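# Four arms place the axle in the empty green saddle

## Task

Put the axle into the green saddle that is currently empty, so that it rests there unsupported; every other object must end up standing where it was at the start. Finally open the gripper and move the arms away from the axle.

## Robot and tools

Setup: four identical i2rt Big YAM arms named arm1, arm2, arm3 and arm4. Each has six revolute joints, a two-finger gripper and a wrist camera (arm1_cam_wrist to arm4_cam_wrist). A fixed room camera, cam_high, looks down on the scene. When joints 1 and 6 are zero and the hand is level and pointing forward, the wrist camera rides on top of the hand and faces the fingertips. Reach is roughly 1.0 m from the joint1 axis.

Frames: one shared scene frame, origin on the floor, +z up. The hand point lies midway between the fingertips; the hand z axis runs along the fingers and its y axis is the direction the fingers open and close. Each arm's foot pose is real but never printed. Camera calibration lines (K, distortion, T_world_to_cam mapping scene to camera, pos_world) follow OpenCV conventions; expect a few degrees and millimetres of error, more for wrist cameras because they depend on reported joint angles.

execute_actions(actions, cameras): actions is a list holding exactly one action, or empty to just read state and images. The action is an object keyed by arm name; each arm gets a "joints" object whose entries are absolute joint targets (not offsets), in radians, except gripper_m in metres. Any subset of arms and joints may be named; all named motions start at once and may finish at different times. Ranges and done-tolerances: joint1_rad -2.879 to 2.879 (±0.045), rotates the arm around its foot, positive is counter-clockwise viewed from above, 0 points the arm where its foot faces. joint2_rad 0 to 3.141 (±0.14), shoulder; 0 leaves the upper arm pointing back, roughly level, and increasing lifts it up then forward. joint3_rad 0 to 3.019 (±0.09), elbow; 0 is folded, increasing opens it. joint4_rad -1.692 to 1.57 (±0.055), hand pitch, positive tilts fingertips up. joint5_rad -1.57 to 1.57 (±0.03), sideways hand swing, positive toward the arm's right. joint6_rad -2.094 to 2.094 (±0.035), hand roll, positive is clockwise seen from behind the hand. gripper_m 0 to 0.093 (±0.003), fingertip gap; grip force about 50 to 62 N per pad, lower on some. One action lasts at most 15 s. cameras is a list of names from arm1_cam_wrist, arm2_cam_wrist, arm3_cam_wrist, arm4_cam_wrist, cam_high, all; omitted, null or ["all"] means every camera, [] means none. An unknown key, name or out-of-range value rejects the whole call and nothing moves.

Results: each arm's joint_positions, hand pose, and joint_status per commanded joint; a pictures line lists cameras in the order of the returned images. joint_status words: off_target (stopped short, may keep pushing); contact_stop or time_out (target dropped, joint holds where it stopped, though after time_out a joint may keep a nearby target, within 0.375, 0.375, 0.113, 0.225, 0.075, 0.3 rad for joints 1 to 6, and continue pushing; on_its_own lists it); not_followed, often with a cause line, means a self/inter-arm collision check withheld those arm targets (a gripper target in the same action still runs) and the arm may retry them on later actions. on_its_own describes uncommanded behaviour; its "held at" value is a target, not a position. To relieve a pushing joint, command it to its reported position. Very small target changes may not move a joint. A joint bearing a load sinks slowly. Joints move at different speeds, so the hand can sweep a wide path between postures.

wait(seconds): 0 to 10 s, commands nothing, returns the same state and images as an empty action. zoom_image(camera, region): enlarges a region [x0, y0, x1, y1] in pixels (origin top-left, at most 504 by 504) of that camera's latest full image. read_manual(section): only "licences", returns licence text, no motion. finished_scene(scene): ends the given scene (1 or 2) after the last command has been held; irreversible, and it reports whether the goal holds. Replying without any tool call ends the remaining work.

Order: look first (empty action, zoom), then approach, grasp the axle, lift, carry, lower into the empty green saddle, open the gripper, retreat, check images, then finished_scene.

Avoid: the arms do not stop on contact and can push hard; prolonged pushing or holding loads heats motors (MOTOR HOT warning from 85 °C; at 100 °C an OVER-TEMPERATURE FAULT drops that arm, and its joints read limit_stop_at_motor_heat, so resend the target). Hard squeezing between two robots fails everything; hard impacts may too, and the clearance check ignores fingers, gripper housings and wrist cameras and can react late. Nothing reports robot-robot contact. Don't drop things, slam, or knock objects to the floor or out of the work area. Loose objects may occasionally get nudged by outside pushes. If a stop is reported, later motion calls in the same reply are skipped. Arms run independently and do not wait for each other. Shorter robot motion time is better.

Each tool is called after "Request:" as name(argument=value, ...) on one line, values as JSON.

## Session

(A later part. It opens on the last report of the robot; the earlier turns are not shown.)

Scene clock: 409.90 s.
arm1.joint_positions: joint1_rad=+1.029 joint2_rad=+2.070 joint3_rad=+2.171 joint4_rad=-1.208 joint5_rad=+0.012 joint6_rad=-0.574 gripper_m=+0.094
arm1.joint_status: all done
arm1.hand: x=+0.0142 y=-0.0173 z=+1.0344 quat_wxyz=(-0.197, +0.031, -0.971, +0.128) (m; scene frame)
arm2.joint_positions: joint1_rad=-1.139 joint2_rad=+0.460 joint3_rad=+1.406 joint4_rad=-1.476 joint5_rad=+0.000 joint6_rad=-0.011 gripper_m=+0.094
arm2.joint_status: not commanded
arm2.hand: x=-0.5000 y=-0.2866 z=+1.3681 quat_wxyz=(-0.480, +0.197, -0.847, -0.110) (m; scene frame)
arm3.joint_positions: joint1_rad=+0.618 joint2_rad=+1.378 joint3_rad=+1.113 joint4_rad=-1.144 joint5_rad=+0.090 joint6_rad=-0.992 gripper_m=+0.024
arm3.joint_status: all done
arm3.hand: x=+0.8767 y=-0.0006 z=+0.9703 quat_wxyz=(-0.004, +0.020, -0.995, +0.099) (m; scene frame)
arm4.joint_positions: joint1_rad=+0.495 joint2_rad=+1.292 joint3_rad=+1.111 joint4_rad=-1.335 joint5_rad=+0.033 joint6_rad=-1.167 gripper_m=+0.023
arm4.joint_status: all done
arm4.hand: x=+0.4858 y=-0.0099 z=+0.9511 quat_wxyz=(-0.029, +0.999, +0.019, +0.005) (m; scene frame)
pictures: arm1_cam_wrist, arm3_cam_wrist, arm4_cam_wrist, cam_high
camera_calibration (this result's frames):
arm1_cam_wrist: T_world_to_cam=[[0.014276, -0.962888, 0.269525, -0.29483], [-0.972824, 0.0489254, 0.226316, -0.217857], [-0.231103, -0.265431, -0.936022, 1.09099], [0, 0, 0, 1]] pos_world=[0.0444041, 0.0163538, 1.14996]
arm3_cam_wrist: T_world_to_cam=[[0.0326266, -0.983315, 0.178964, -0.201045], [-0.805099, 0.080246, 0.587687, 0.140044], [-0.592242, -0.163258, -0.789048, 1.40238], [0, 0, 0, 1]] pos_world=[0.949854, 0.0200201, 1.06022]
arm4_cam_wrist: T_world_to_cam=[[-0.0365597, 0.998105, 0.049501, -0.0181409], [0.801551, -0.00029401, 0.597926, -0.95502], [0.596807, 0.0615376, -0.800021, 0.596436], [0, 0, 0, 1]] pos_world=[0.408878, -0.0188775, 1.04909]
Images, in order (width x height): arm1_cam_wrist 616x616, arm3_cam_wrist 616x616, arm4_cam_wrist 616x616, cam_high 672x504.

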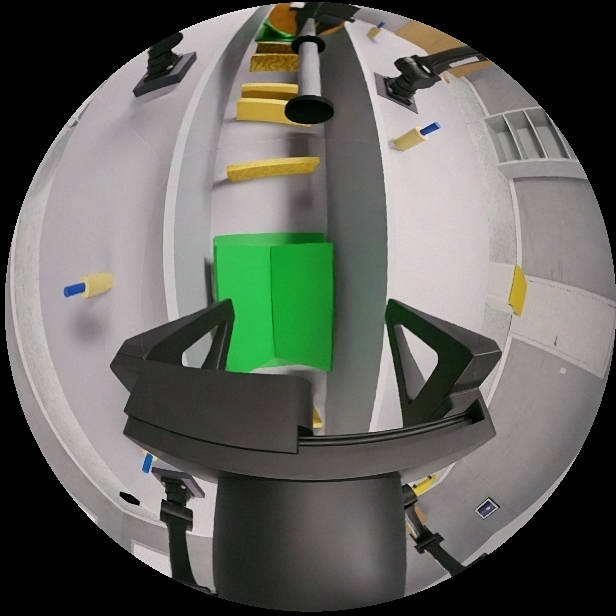

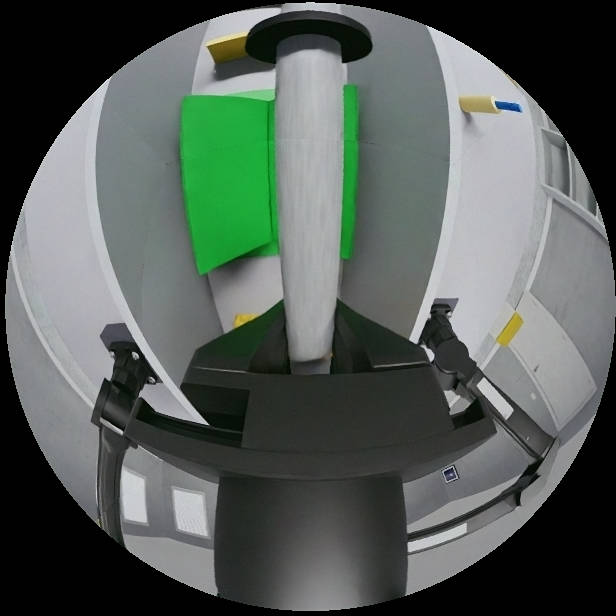

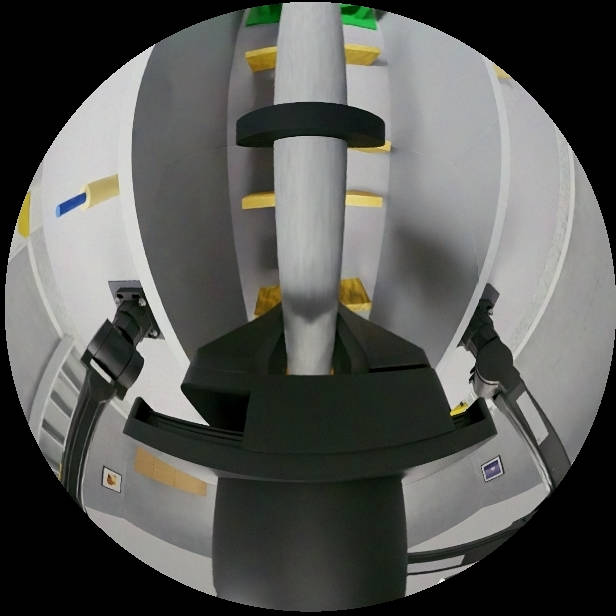

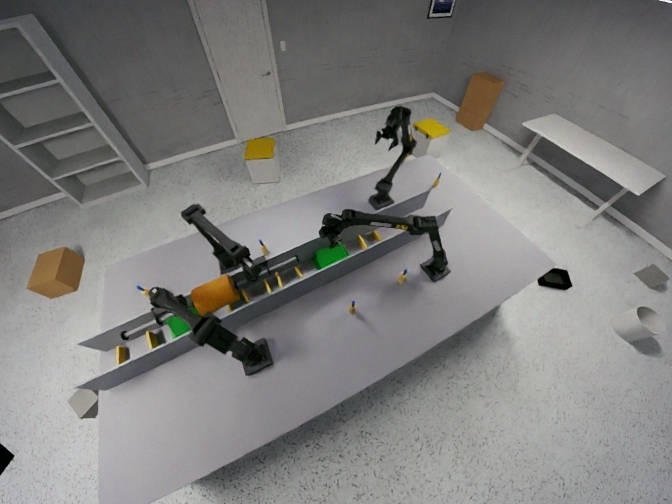

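Request:
zoom_image(camera="arm1_cam_wrist", region=[200, 220, 360, 380])

Request:
zoom_image(camera="arm1_cam_wrist", region=[240, 10, 380, 150])

Region (200, 220, 360, 380) of arm1_cam_wrist's 616x616 image, scaled by 3.150, with more detail than that image has.

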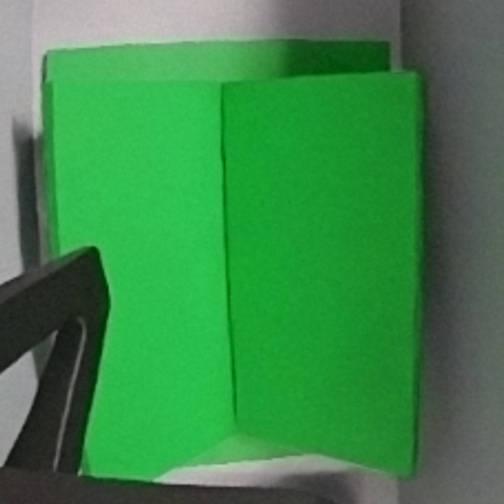

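Region (240, 10, 380, 150) of arm1_cam_wrist's 616x616 image, scaled by 3.600, with more detail than that image has.

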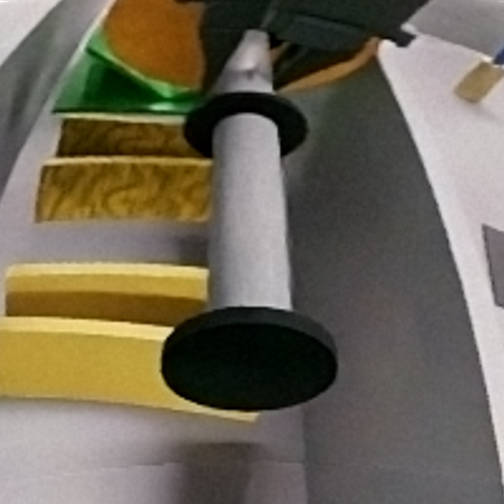

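Request:
execute_actions(actions=[{"arm4":{"joints":{"joint1_rad":0.922,"joint2_rad":1.674,"joint3_rad":1.648,"joint4_rad":-1.399,"joint5_rad":0.077,"joint6_rad":-0.723}},"arm3":{"joints":{"joint1_rad":-0.075,"joint2_rad":1.107,"joint3_rad":0.964,"joint4_rad":-1.149,"joint5_rad":-0.022,"joint6_rad":-1.658}}}], cameras=["arm1_cam_wrist","arm3_cam_wrist","arm4_cam_wrist","cam_high"])

Scene clock: 471.47 s.
arm1.joint_positions: joint1_rad=+1.029 joint2_rad=+2.070 joint3_rad=+2.171 joint4_rad=-1.208 joint5_rad=+0.012 joint6_rad=-0.574 gripper_m=+0.094
arm1.joint_status: not commanded
arm1.hand: x=+0.0142 y=-0.0173 z=+1.0344 quat_wxyz=(-0.197, +0.031, -0.971, +0.128) (m; scene frame)
arm2.joint_positions: joint1_rad=-1.139 joint2_rad=+0.460 joint3_rad=+1.406 joint4_rad=-1.476 joint5_rad=+0.000 joint6_rad=-0.011 gripper_m=+0.094
arm2.joint_status: not commanded
arm2.hand: x=-0.5000 y=-0.2866 z=+1.3681 quat_wxyz=(-0.480, +0.197, -0.847, -0.110) (m; scene frame)
arm3.joint_positions: joint1_rad=-0.056 joint2_rad=+1.139 joint3_rad=+0.915 joint4_rad=-1.160 joint5_rad=-0.031 joint6_rad=-1.666 gripper_m=+0.024
arm3.joint_status: all done
arm3.hand: x=+0.6295 y=+0.0097 z=+0.9759 quat_wxyz=(-0.004, +0.025, -0.995, +0.101) (m; scene frame)
arm4.joint_positions: joint1_rad=+0.929 joint2_rad=+1.701 joint3_rad=+1.575 joint4_rad=-1.400 joint5_rad=+0.068 joint6_rad=-0.743 gripper_m=+0.023
arm4.joint_status: all done
arm4.hand: x=+0.2412 y=-0.0018 z=+0.9555 quat_wxyz=(-0.038, +0.999, +0.024, +0.006) (m; scene frame)
pictures: arm1_cam_wrist, arm3_cam_wrist, arm4_cam_wrist, cam_high
camera_calibration (this result's frames):
arm1_cam_wrist: T_world_to_cam=[[0.014276, -0.962888, 0.269525, -0.29483], [-0.972824, 0.0489254, 0.226316, -0.217857], [-0.231103, -0.265431, -0.936022, 1.09099], [0, 0, 0, 1]] pos_world=[0.0444041, 0.0163538, 1.14996]
arm3_cam_wrist: T_world_to_cam=[[0.0430841, -0.982014, 0.183825, -0.195232], [-0.805082, 0.074827, 0.588425, -0.0637572], [-0.591597, -0.173346, -0.787378, 1.26014], [0, 0, 0, 1]] pos_world=[0.702574, 0.0314903, 1.06561]
arm4_cam_wrist: T_world_to_cam=[[-0.0463989, 0.9967, 0.0666069, -0.0494199], [0.799562, -0.00291324, 0.600576, -0.763721], [0.598788, 0.0811224, -0.796789, 0.741889], [0, 0, 0, 1]] pos_world=[0.164116, -0.0131519, 1.05309]
Images, in order (width x height): arm1_cam_wrist 616x616, arm3_cam_wrist 616x616, arm4_cam_wrist 616x616, cam_high 672x504.

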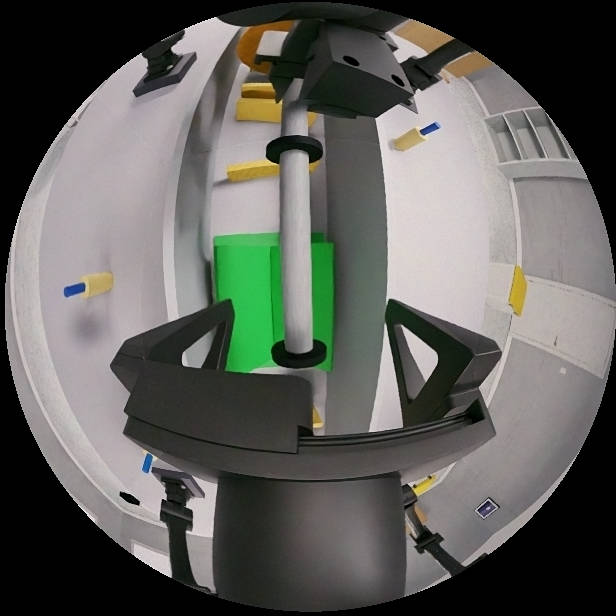

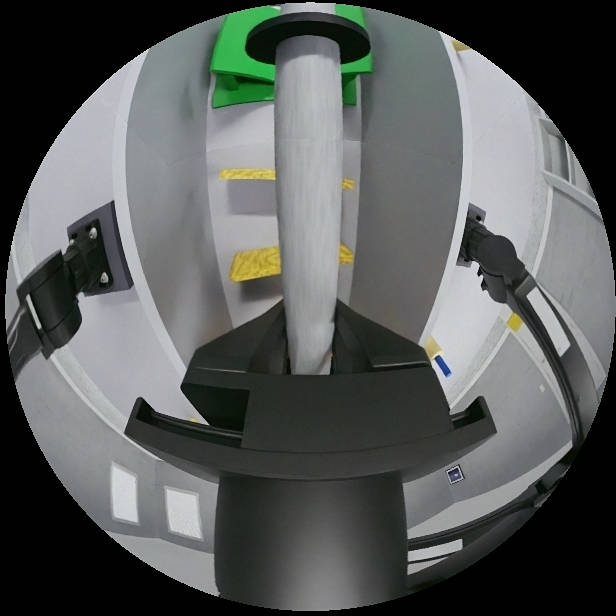

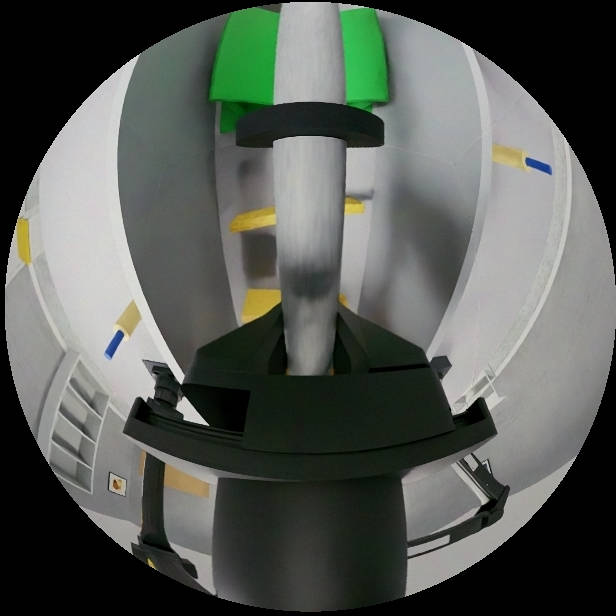

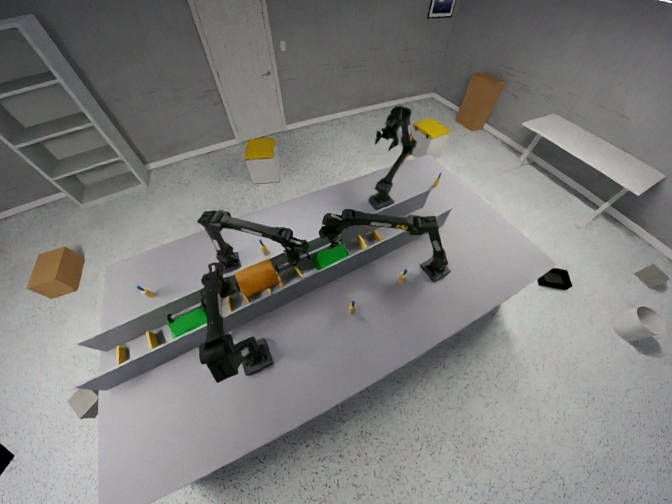

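Request:
zoom_image(camera="arm1_cam_wrist", region=[230, 230, 380, 380])

Request:
zoom_image(camera="arm1_cam_wrist", region=[230, 100, 380, 250])

Region (230, 230, 380, 380) of arm1_cam_wrist's 616x616 image, scaled by 3.360, with more detail than that image has.

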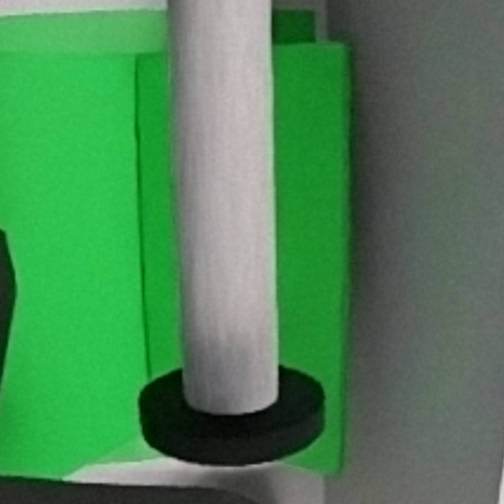

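Region (230, 100, 380, 250) of arm1_cam_wrist's 616x616 image, scaled by 3.360, with more detail than that image has.

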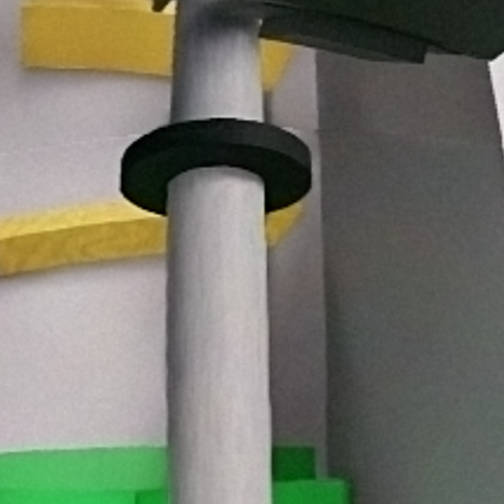

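Request:
execute_actions(actions=[{"arm1":{"joints":{"joint1_rad":1.008,"joint2_rad":2.130,"joint3_rad":2.147,"joint4_rad":-1.178,"joint5_rad":-0.004,"joint6_rad":-0.595,"gripper_m":0.065}}}], cameras=["arm1_cam_wrist","arm2_cam_wrist","arm4_cam_wrist","cam_high"])

Scene clock: 540.10 s.
arm1.joint_positions: joint1_rad=+1.024 joint2_rad=+2.124 joint3_rad=+2.138 joint4_rad=-1.194 joint5_rad=+0.001 joint6_rad=-0.586 gripper_m=+0.065
arm1.joint_status: all done
arm1.hand: x=+0.0147 y=-0.0204 z=+0.9796 quat_wxyz=(-0.169, +0.035, -0.979, +0.106) (m; scene frame)
arm2.joint_positions: joint1_rad=-1.139 joint2_rad=+0.460 joint3_rad=+1.406 joint4_rad=-1.476 joint5_rad=+0.000 joint6_rad=-0.011 gripper_m=+0.094
arm2.joint_status: not commanded
arm2.hand: x=-0.5000 y=-0.2866 z=+1.3681 quat_wxyz=(-0.480, +0.197, -0.847, -0.110) (m; scene frame)
arm3.joint_positions: joint1_rad=-0.056 joint2_rad=+1.139 joint3_rad=+0.915 joint4_rad=-1.160 joint5_rad=-0.031 joint6_rad=-1.666 gripper_m=+0.024
arm3.joint_status: not commanded
arm3.hand: x=+0.6295 y=+0.0097 z=+0.9759 quat_wxyz=(-0.004, +0.025, -0.995, +0.101) (m; scene frame)
arm4.joint_positions: joint1_rad=+0.929 joint2_rad=+1.701 joint3_rad=+1.575 joint4_rad=-1.400 joint5_rad=+0.068 joint6_rad=-0.743 gripper_m=+0.023
arm4.joint_status: not commanded
arm4.hand: x=+0.2412 y=-0.0018 z=+0.9555 quat_wxyz=(-0.038, +0.999, +0.024, +0.006) (m; scene frame)
pictures: arm1_cam_wrist, arm2_cam_wrist, arm4_cam_wrist, cam_high
camera_calibration (this result's frames):
arm1_cam_wrist: T_world_to_cam=[[0.0391006, -0.972912, 0.227846, -0.242839], [-0.957321, 0.028874, 0.287579, -0.265403], [-0.286368, -0.229366, -0.93026, 1.03491], [0, 0, 0, 1]] pos_world=[0.0517852, 0.00877621, 1.09439]
arm2_cam_wrist: T_world_to_cam=[[0.444126, -0.89591, -0.00984844, -0.0192079], [-0.825532, -0.404916, -0.393117, 0.0170692], [0.34821, 0.182723, -0.919436, 1.61077], [0, 0, 0, 1]] pos_world=[-0.538262, -0.304622, 1.48752]
arm4_cam_wrist: T_world_to_cam=[[-0.0463989, 0.9967, 0.0666069, -0.0494199], [0.799562, -0.00291324, 0.600576, -0.763721], [0.598788, 0.0811224, -0.796789, 0.741889], [0, 0, 0, 1]] pos_world=[0.164116, -0.0131519, 1.05309]
Images, in order (width x height): arm1_cam_wrist 616x616, arm2_cam_wrist 616x616, arm4_cam_wrist 616x616, cam_high 672x504.

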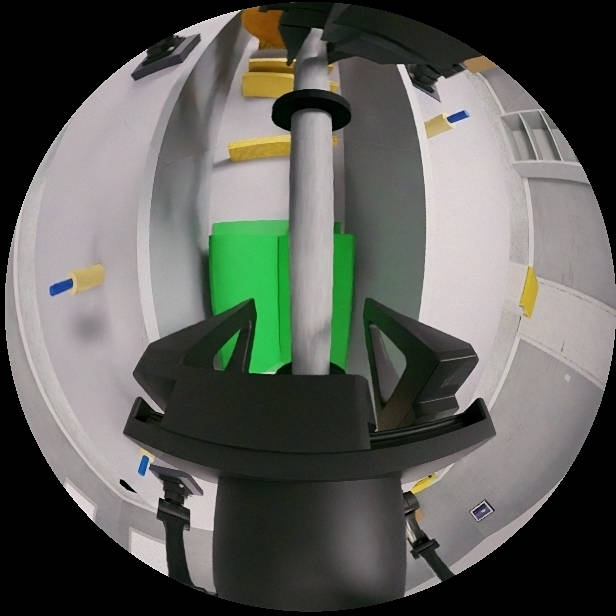

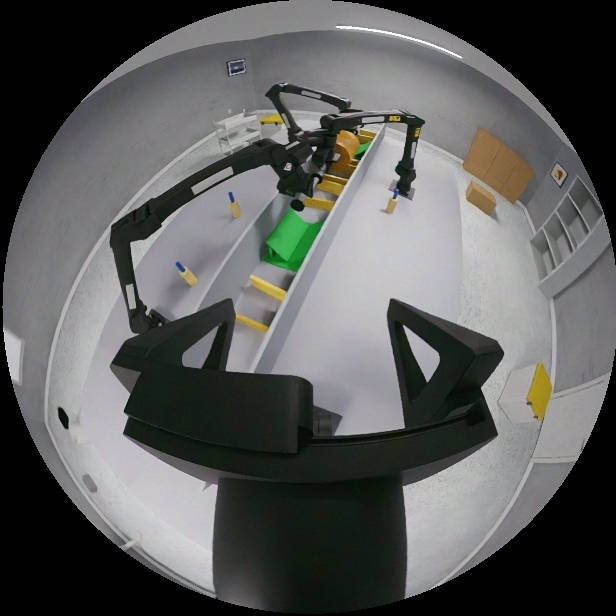

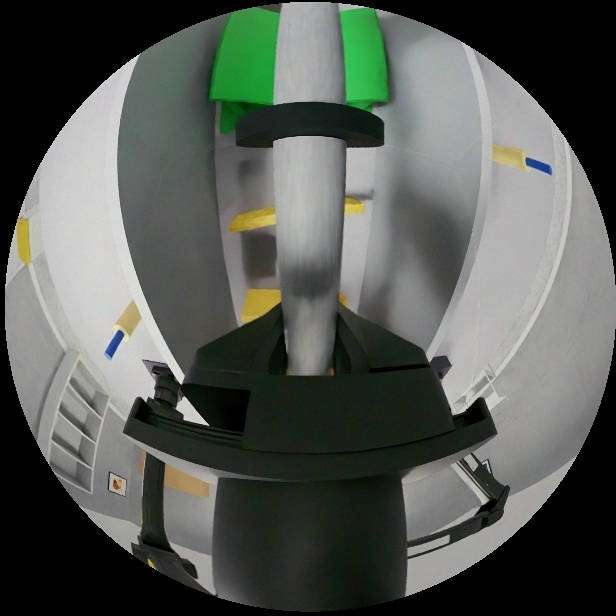

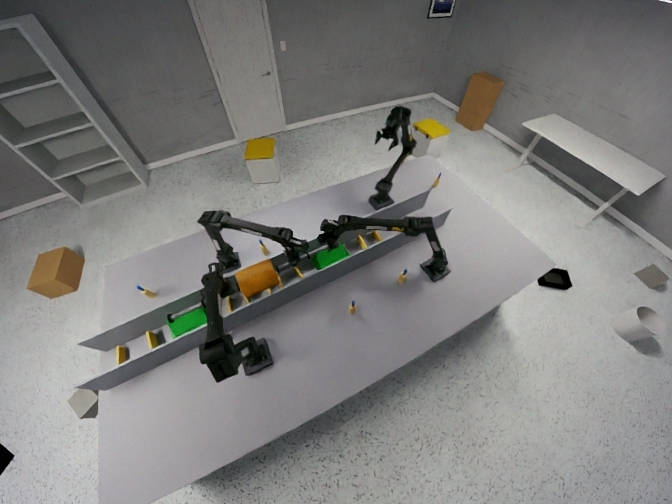

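Request:
zoom_image(camera="arm1_cam_wrist", region=[240, 190, 390, 340])

Request:
zoom_image(camera="arm1_cam_wrist", region=[240, 60, 390, 210])

Region (240, 190, 390, 340) of arm1_cam_wrist's 616x616 image, scaled by 3.360, with more detail than that image has.

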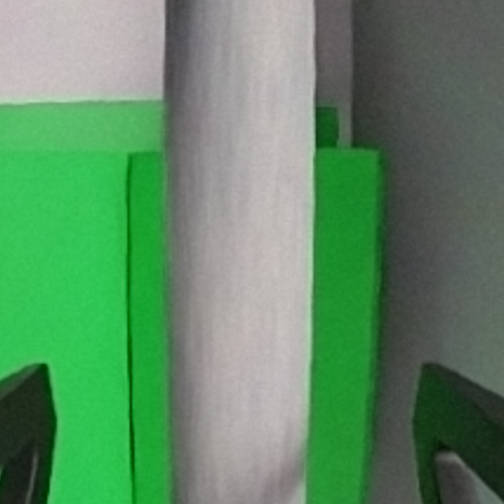

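Region (240, 60, 390, 210) of arm1_cam_wrist's 616x616 image, scaled by 3.360, with more detail than that image has.

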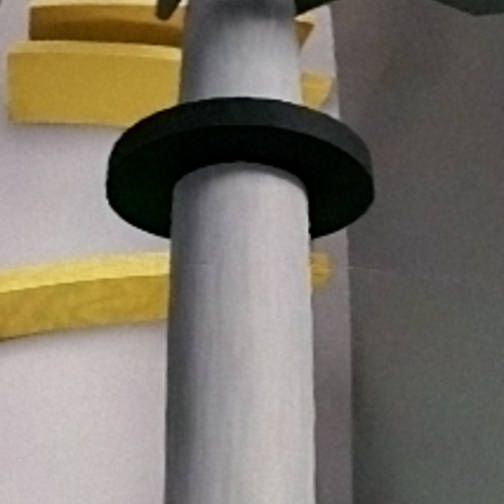

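Request:
execute_actions(actions=[{"arm1":{"joints":{"joint2_rad":2.164}}}], cameras=["arm1_cam_wrist","arm2_cam_wrist","cam_high"])

Scene clock: 566.70 s.
arm1.joint_positions: joint1_rad=+1.024 joint2_rad=+2.146 joint3_rad=+2.138 joint4_rad=-1.194 joint5_rad=+0.001 joint6_rad=-0.587 gripper_m=+0.065
arm1.joint_status: all done
arm1.hand: x=+0.0159 y=-0.0211 z=+0.9637 quat_wxyz=(-0.159, +0.035, -0.981, +0.100) (m; scene frame)
arm2.joint_positions: joint1_rad=-1.139 joint2_rad=+0.460 joint3_rad=+1.406 joint4_rad=-1.476 joint5_rad=+0.000 joint6_rad=-0.011 gripper_m=+0.094
arm2.joint_status: not commanded
arm2.hand: x=-0.5000 y=-0.2866 z=+1.3681 quat_wxyz=(-0.480, +0.197, -0.847, -0.110) (m; scene frame)
arm3.joint_positions: joint1_rad=-0.056 joint2_rad=+1.139 joint3_rad=+0.915 joint4_rad=-1.160 joint5_rad=-0.031 joint6_rad=-1.666 gripper_m=+0.024
arm3.joint_status: not commanded
arm3.hand: x=+0.6295 y=+0.0097 z=+0.9759 quat_wxyz=(-0.004, +0.025, -0.995, +0.101) (m; scene frame)
arm4.joint_positions: joint1_rad=+0.929 joint2_rad=+1.701 joint3_rad=+1.575 joint4_rad=-1.400 joint5_rad=+0.068 joint6_rad=-0.743 gripper_m=+0.023
arm4.joint_status: not commanded
arm4.hand: x=+0.2412 y=-0.0018 z=+0.9555 quat_wxyz=(-0.038, +0.999, +0.024, +0.006) (m; scene frame)
pictures: arm1_cam_wrist, arm2_cam_wrist, cam_high
camera_calibration (this result's frames):
arm1_cam_wrist: T_world_to_cam=[[0.0435975, -0.975253, 0.21675, -0.229391], [-0.951691, 0.0254642, 0.306, -0.277589], [-0.303947, -0.21962, -0.927029, 1.01764], [0, 0, 0, 1]] pos_world=[0.05513, 0.00684823, 1.07805]
arm2_cam_wrist: T_world_to_cam=[[0.444126, -0.89591, -0.00984844, -0.0192079], [-0.825532, -0.404916, -0.393117, 0.0170692], [0.34821, 0.182723, -0.919436, 1.61077], [0, 0, 0, 1]] pos_world=[-0.538262, -0.304622, 1.48752]
Images, in order (width x height): arm1_cam_wrist 616x616, arm2_cam_wrist 616x616, cam_high 672x504.

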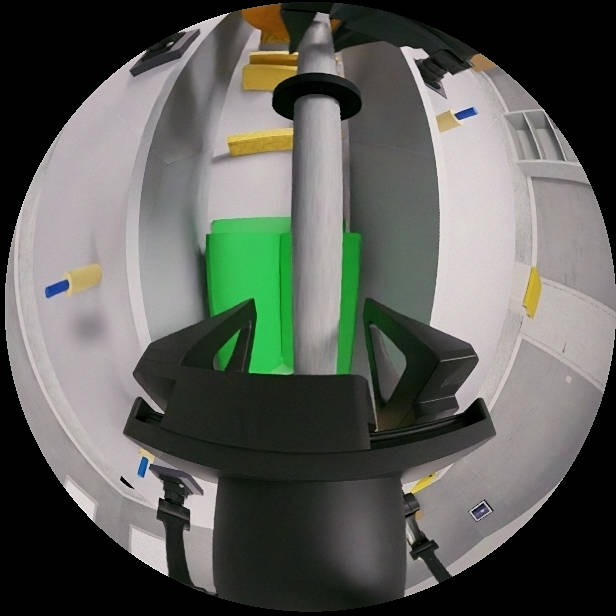

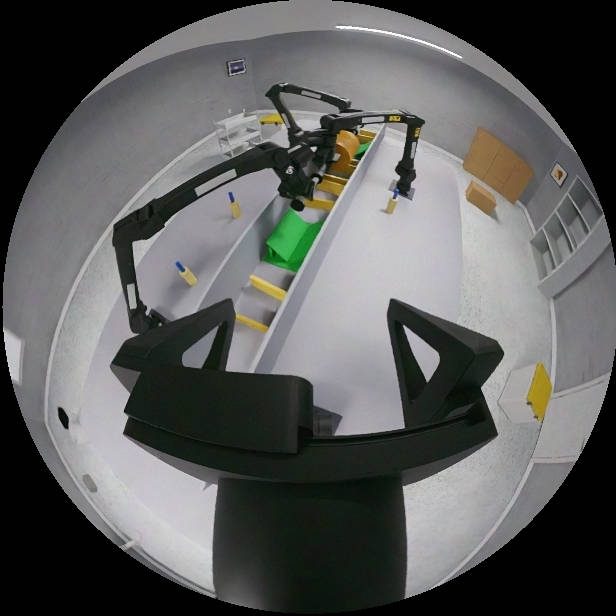

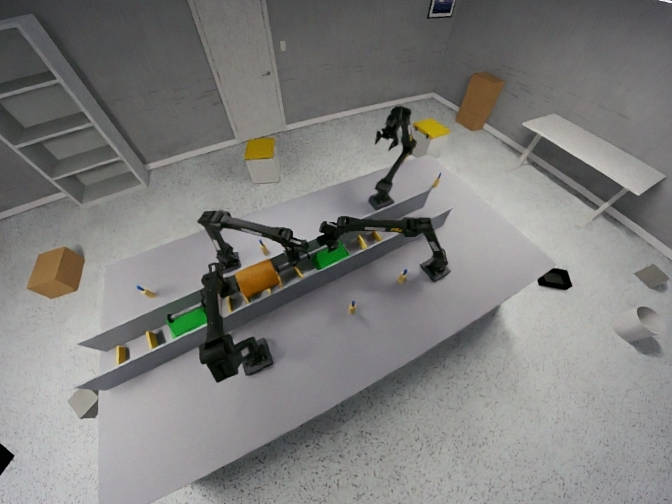

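Request:
zoom_image(camera="arm1_cam_wrist", region=[240, 190, 390, 340])

Region (240, 190, 390, 340) of arm1_cam_wrist's 616x616 image, scaled by 3.360, with more detail than that image has.

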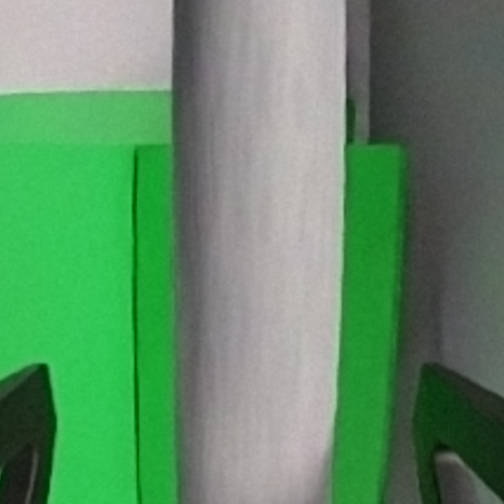

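Request:
execute_actions(actions=[{"arm1":{"joints":{"joint2_rad":2.132,"joint3_rad":2.158,"gripper_m":0.0}}}], cameras=["arm1_cam_wrist","arm4_cam_wrist"])

Scene clock: 620.63 s.
arm1.joint_positions: joint1_rad=+1.021 joint2_rad=+2.146 joint3_rad=+2.138 joint4_rad=-1.188 joint5_rad=+0.001 joint6_rad=-0.588 gripper_m=+0.024
arm1.joint_status: gripper_m off_target (ended at +0.024, target +0.000); the others done
arm1.hand: x=+0.0161 y=-0.0233 z=+0.9642 quat_wxyz=(-0.161, +0.035, -0.981, +0.102) (m; scene frame)
arm2.joint_positions: joint1_rad=-1.139 joint2_rad=+0.460 joint3_rad=+1.406 joint4_rad=-1.476 joint5_rad=+0.000 joint6_rad=-0.011 gripper_m=+0.094
arm2.joint_status: not commanded
arm2.hand: x=-0.5000 y=-0.2866 z=+1.3681 quat_wxyz=(-0.480, +0.197, -0.847, -0.110) (m; scene frame)
arm3.joint_positions: joint1_rad=-0.056 joint2_rad=+1.139 joint3_rad=+0.915 joint4_rad=-1.160 joint5_rad=-0.031 joint6_rad=-1.666 gripper_m=+0.024
arm3.joint_status: not commanded
arm3.hand: x=+0.6294 y=+0.0097 z=+0.9759 quat_wxyz=(-0.004, +0.025, -0.995, +0.101) (m; scene frame)
arm4.joint_positions: joint1_rad=+0.928 joint2_rad=+1.701 joint3_rad=+1.576 joint4_rad=-1.399 joint5_rad=+0.069 joint6_rad=-0.742 gripper_m=+0.023
arm4.joint_status: not commanded
arm4.hand: x=+0.2412 y=-0.0010 z=+0.9558 quat_wxyz=(-0.038, +0.999, +0.023, +0.006) (m; scene frame)
pictures: arm1_cam_wrist, arm4_cam_wrist
camera_calibration (this result's frames):
arm1_cam_wrist: T_world_to_cam=[[0.0413465, -0.974591, 0.220145, -0.234836], [-0.952954, 0.0277527, 0.301841, -0.273437], [-0.300281, -0.222268, -0.927593, 1.0181], [0, 0, 0, 1]] pos_world=[0.0548525, 0.00501089, 1.07861]
arm4_cam_wrist: T_world_to_cam=[[-0.0443926, 0.996665, 0.0684684, -0.0524321], [0.800191, -0.00555776, 0.599719, -0.763213], [0.5981, 0.0814109, -0.797276, 0.742736], [0, 0, 0, 1]] pos_world=[0.164158, -0.0124513, 1.05347]
Images, in order (width x height): arm1_cam_wrist 616x616, arm4_cam_wrist 616x616.

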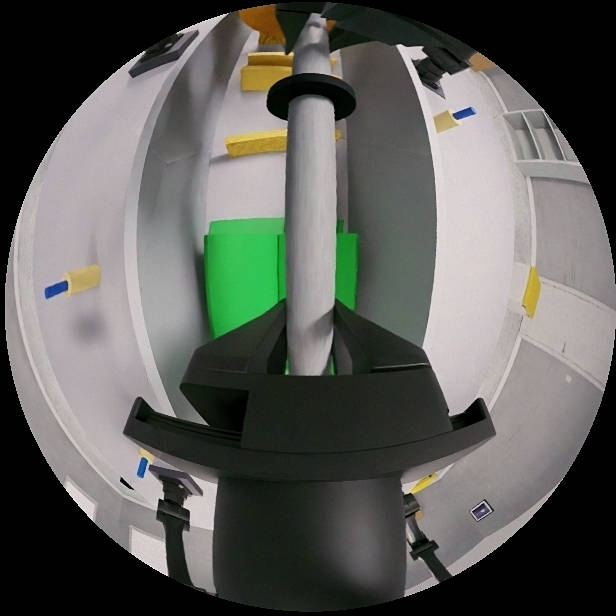

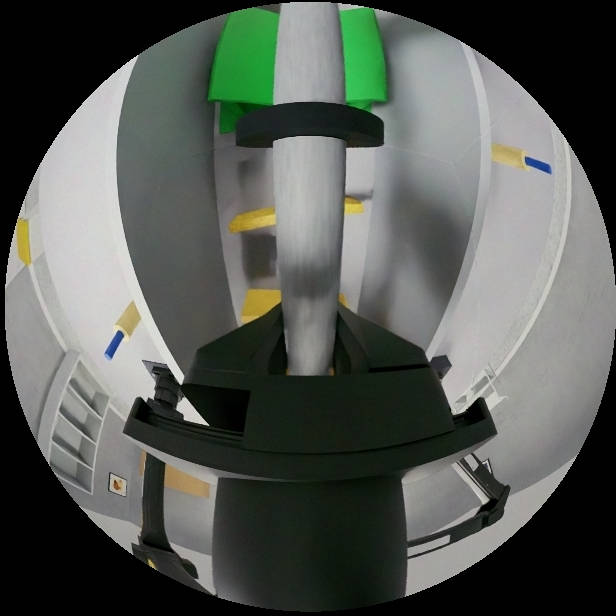

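Request:
execute_actions(actions=[{"arm4":{"joints":{"joint2_rad":1.19,"gripper_m":0.07}},"arm3":{"joints":{"joint3_rad":0.974,"joint4_rad":-1.146}},"arm1":{"joints":{"joint2_rad":2.111,"joint3_rad":2.188}}}], cameras=["arm1_cam_wrist","arm3_cam_wrist","arm4_cam_wrist","cam_high"])

Scene clock: 707.00 s.
arm1.joint_positions: joint1_rad=+1.020 joint2_rad=+2.146 joint3_rad=+2.138 joint4_rad=-1.188 joint5_rad=+0.003 joint6_rad=-0.592 gripper_m=+0.024
arm1.joint_status: all done
arm1.hand: x=+0.0155 y=-0.0243 z=+0.9642 quat_wxyz=(-0.161, +0.036, -0.981, +0.103) (m; scene frame)
arm2.joint_positions: joint1_rad=-1.139 joint2_rad=+0.460 joint3_rad=+1.406 joint4_rad=-1.476 joint5_rad=+0.000 joint6_rad=-0.011 gripper_m=+0.094
arm2.joint_status: not commanded
arm2.hand: x=-0.5000 y=-0.2866 z=+1.3681 quat_wxyz=(-0.480, +0.197, -0.847, -0.110) (m; scene frame)
arm3.joint_positions: joint1_rad=-0.059 joint2_rad=+1.139 joint3_rad=+0.915 joint4_rad=-1.160 joint5_rad=-0.031 joint6_rad=-1.669 gripper_m=+0.024
arm3.joint_status: all done
arm3.hand: x=+0.6285 y=+0.0097 z=+0.9759 quat_wxyz=(-0.004, +0.025, -0.995, +0.101) (m; scene frame)
arm4.joint_positions: joint1_rad=+0.928 joint2_rad=+1.196 joint3_rad=+1.637 joint4_rad=-1.399 joint5_rad=+0.073 joint6_rad=-0.732 gripper_m=+0.070
arm4.joint_status: all done
arm4.hand: x=+0.3147 y=-0.0601 z=+1.2218 quat_wxyz=(-0.221, +0.954, +0.006, -0.204) (m; scene frame)
pictures: arm1_cam_wrist, arm3_cam_wrist, arm4_cam_wrist, cam_high
camera_calibration (this result's frames):
arm1_cam_wrist: T_world_to_cam=[[0.0441537, -0.973884, 0.222711, -0.238269], [-0.952551, 0.0261625, 0.303254, -0.275351], [-0.30116, -0.225533, -0.926519, 1.01662], [0, 0, 0, 1]] pos_world=[0.0543992, 0.0044383, 1.07848]
arm3_cam_wrist: T_world_to_cam=[[0.0427466, -0.982022, 0.183864, -0.194975], [-0.804759, 0.0752136, 0.588818, -0.0651974], [-0.592061, -0.173136, -0.787076, 1.25952], [0, 0, 0, 1]] pos_world=[0.701581, 0.0315024, 1.06558]
arm4_cam_wrist: T_world_to_cam=[[0.0761174, 0.906061, 0.416246, -0.476785], [0.971698, -0.161033, 0.172836, -0.523653], [0.223629, 0.391309, -0.892674, 1.16869], [0, 0, 0, 1]] pos_world=[0.283772, -0.109647, 1.33222]
Images, in order (width x height): arm1_cam_wrist 616x616, arm3_cam_wrist 616x616, arm4_cam_wrist 616x616, cam_high 672x504.

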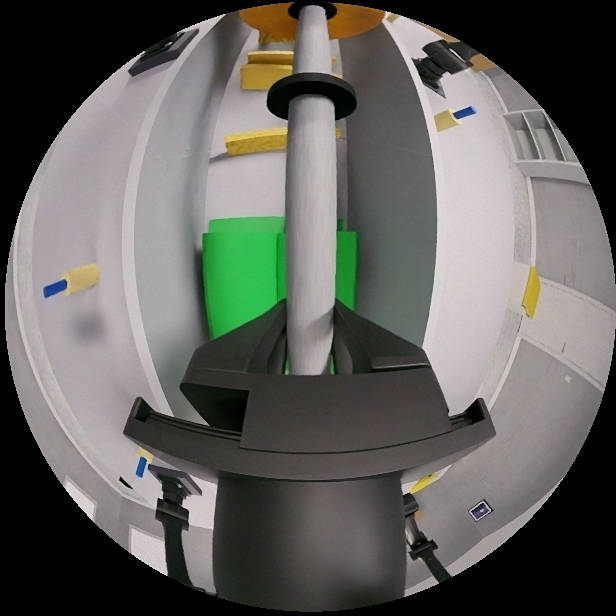

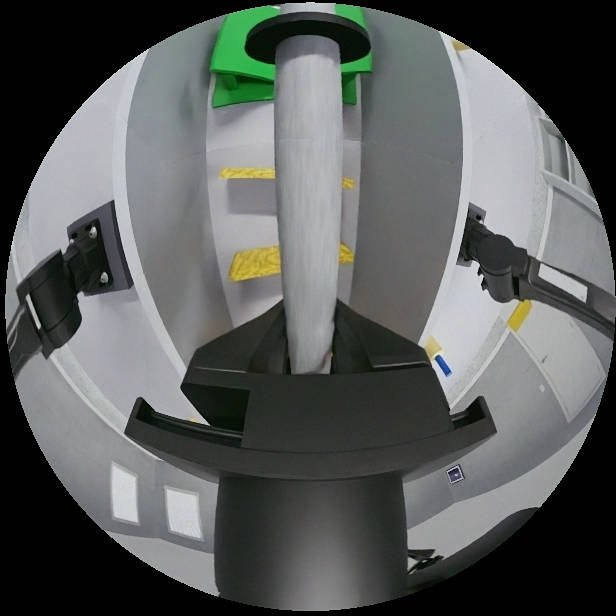

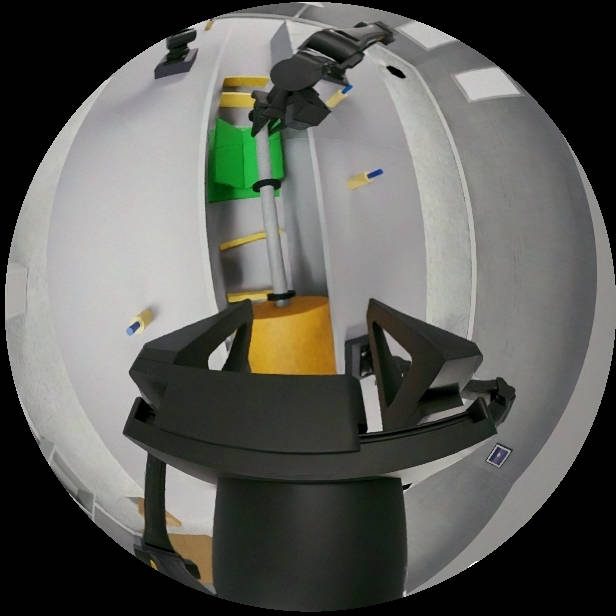

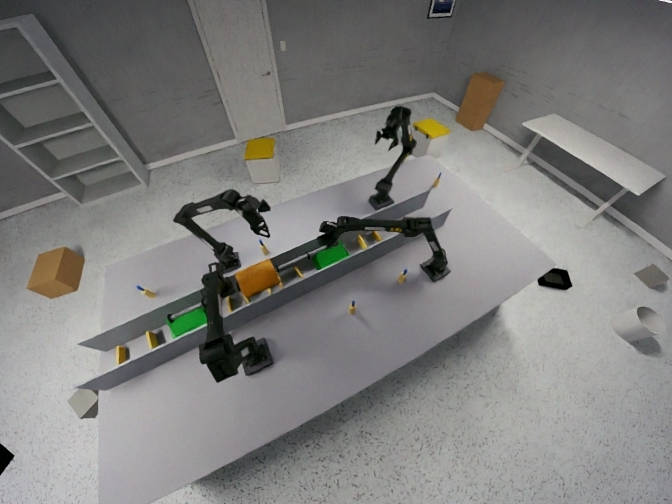

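Request:
execute_actions(actions=[{"arm4":{"joints":{"joint1_rad":-0.331,"joint2_rad":0.78,"joint3_rad":1.124,"joint4_rad":-1.62,"joint5_rad":-0.038,"joint6_rad":-2.003,"gripper_m":0.04}},"arm3":{"joints":{"joint1_rad":-0.269,"joint2_rad":1.156,"joint4_rad":-1.116,"joint5_rad":-0.080,"joint6_rad":-1.876}},"arm1":{"joints":{"joint1_rad":0.955,"joint2_rad":1.925,"joint3_rad":1.870,"joint4_rad":-1.050,"joint5_rad":-0.026,"joint6_rad":-0.650}}}], cameras=["arm1_cam_wrist","arm3_cam_wrist","arm4_cam_wrist","cam_high"])

Scene clock: 806.73 s.
arm1.joint_positions: joint1_rad=+0.958 joint2_rad=+1.974 joint3_rad=+1.851 joint4_rad=-1.069 joint5_rad=-0.021 joint6_rad=-0.662 gripper_m=+0.024
arm1.joint_status: all done
arm1.hand: x=-0.0521 y=-0.0317 z=+0.9616 quat_wxyz=(-0.162, +0.042, -0.980, +0.105) (m; scene frame)
arm2.joint_positions: joint1_rad=-1.139 joint2_rad=+0.460 joint3_rad=+1.406 joint4_rad=-1.476 joint5_rad=+0.000 joint6_rad=-0.011 gripper_m=+0.094
arm2.joint_status: not commanded
arm2.hand: x=-0.5000 y=-0.2866 z=+1.3681 quat_wxyz=(-0.480, +0.197, -0.847, -0.110) (m; scene frame)
arm3.joint_positions: joint1_rad=-0.270 joint2_rad=+1.182 joint3_rad=+0.915 joint4_rad=-1.130 joint5_rad=-0.067 joint6_rad=-1.891 gripper_m=+0.024
arm3.joint_status: all done
arm3.hand: x=+0.5606 y=+0.0097 z=+0.9640 quat_wxyz=(-0.003, +0.032, -0.994, +0.100) (m; scene frame)
arm4.joint_positions: joint1_rad=-0.326 joint2_rad=+0.781 joint3_rad=+1.123 joint4_rad=-1.612 joint5_rad=-0.035 joint6_rad=-1.993 gripper_m=+0.040
arm4.joint_status: all done
arm4.hand: x=+0.7204 y=-0.1292 z=+1.0920 quat_wxyz=(-0.142, +0.989, +0.025, +0.043) (m; scene frame)
pictures: arm1_cam_wrist, arm3_cam_wrist, arm4_cam_wrist, cam_high
camera_calibration (this result's frames):
arm1_cam_wrist: T_world_to_cam=[[0.0545944, -0.971892, 0.229009, -0.247388], [-0.953452, 0.0173767, 0.301043, -0.336975], [-0.296561, -0.234784, -0.925704, 0.991335], [0, 0, 0, 1]] pos_world=[-0.0137923, -0.00182886, 1.07578]
arm3_cam_wrist: T_world_to_cam=[[0.0568386, -0.981907, 0.180634, -0.194702], [-0.803548, 0.0623847, 0.591962, -0.116422], [-0.592521, -0.178794, -0.785463, 1.20878], [0, 0, 0, 1]] pos_world=[0.633744, 0.0322072, 1.05354]
arm4_cam_wrist: T_world_to_cam=[[-0.0589219, 0.960799, 0.270912, -0.128032], [0.756651, -0.134037, 0.639932, -1.25814], [0.651158, 0.242692, -0.719092, 0.472342], [0, 0, 0, 1]] pos_world=[0.636859, -0.160257, 1.17947]
Images, in order (width x height): arm1_cam_wrist 616x616, arm3_cam_wrist 616x616, arm4_cam_wrist 616x616, cam_high 672x504.

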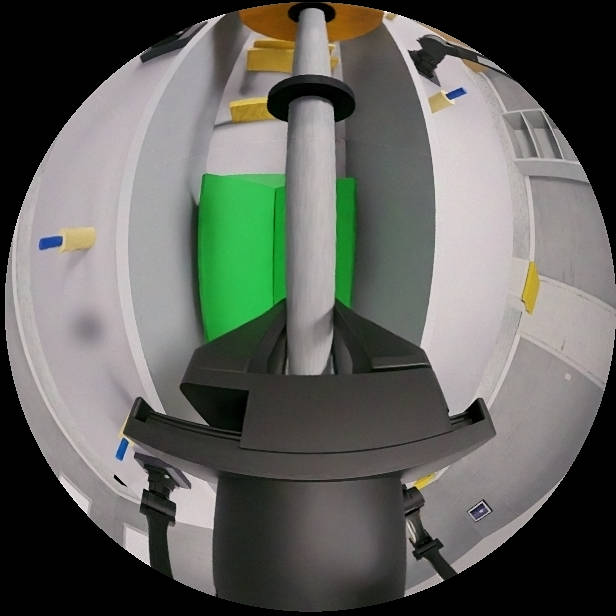

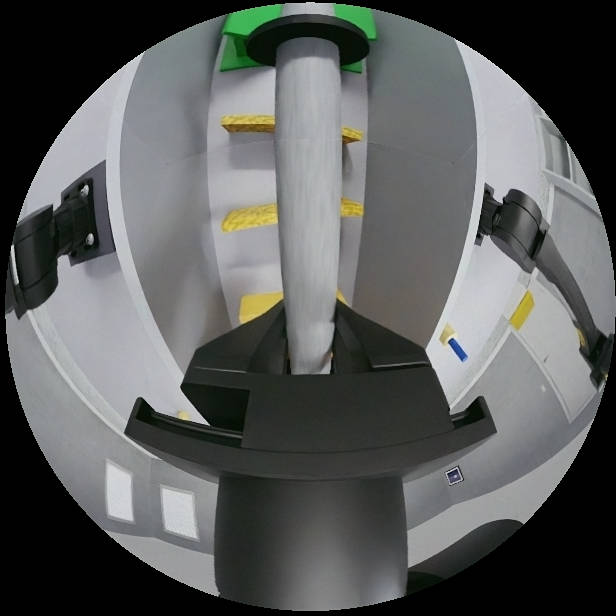

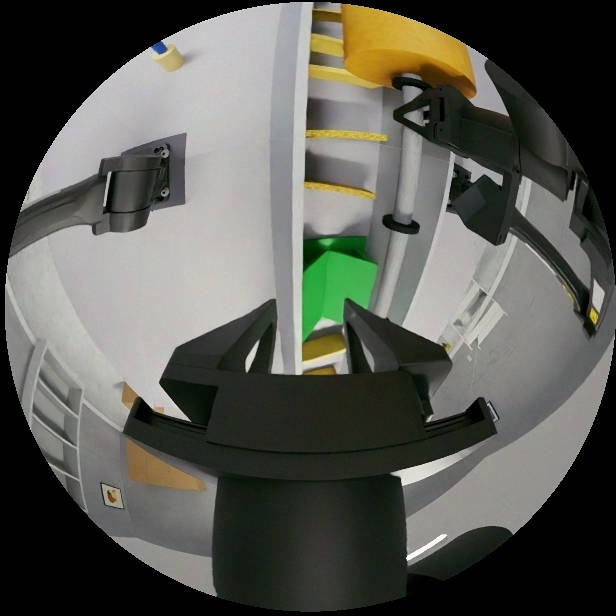

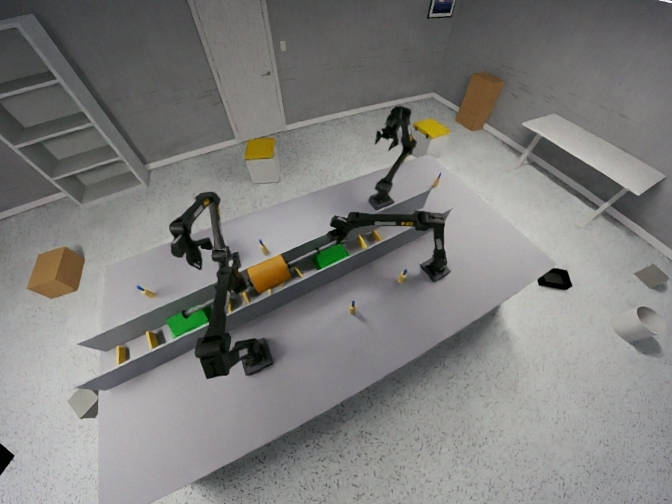

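Request:
zoom_image(camera="arm4_cam_wrist", region=[330, 60, 530, 330])

Region (330, 60, 530, 330) of arm4_cam_wrist's 616x616 image, scaled by 1.867, with more detail than that image has; it fills the left 373 columns of this view, and the rest is white.

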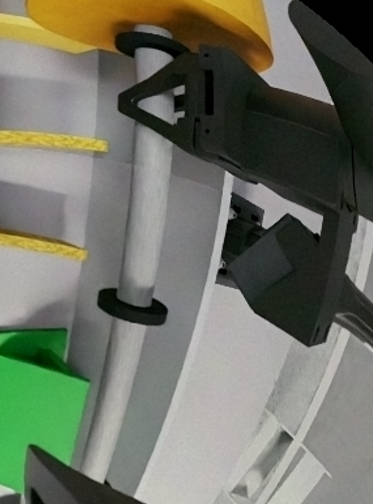

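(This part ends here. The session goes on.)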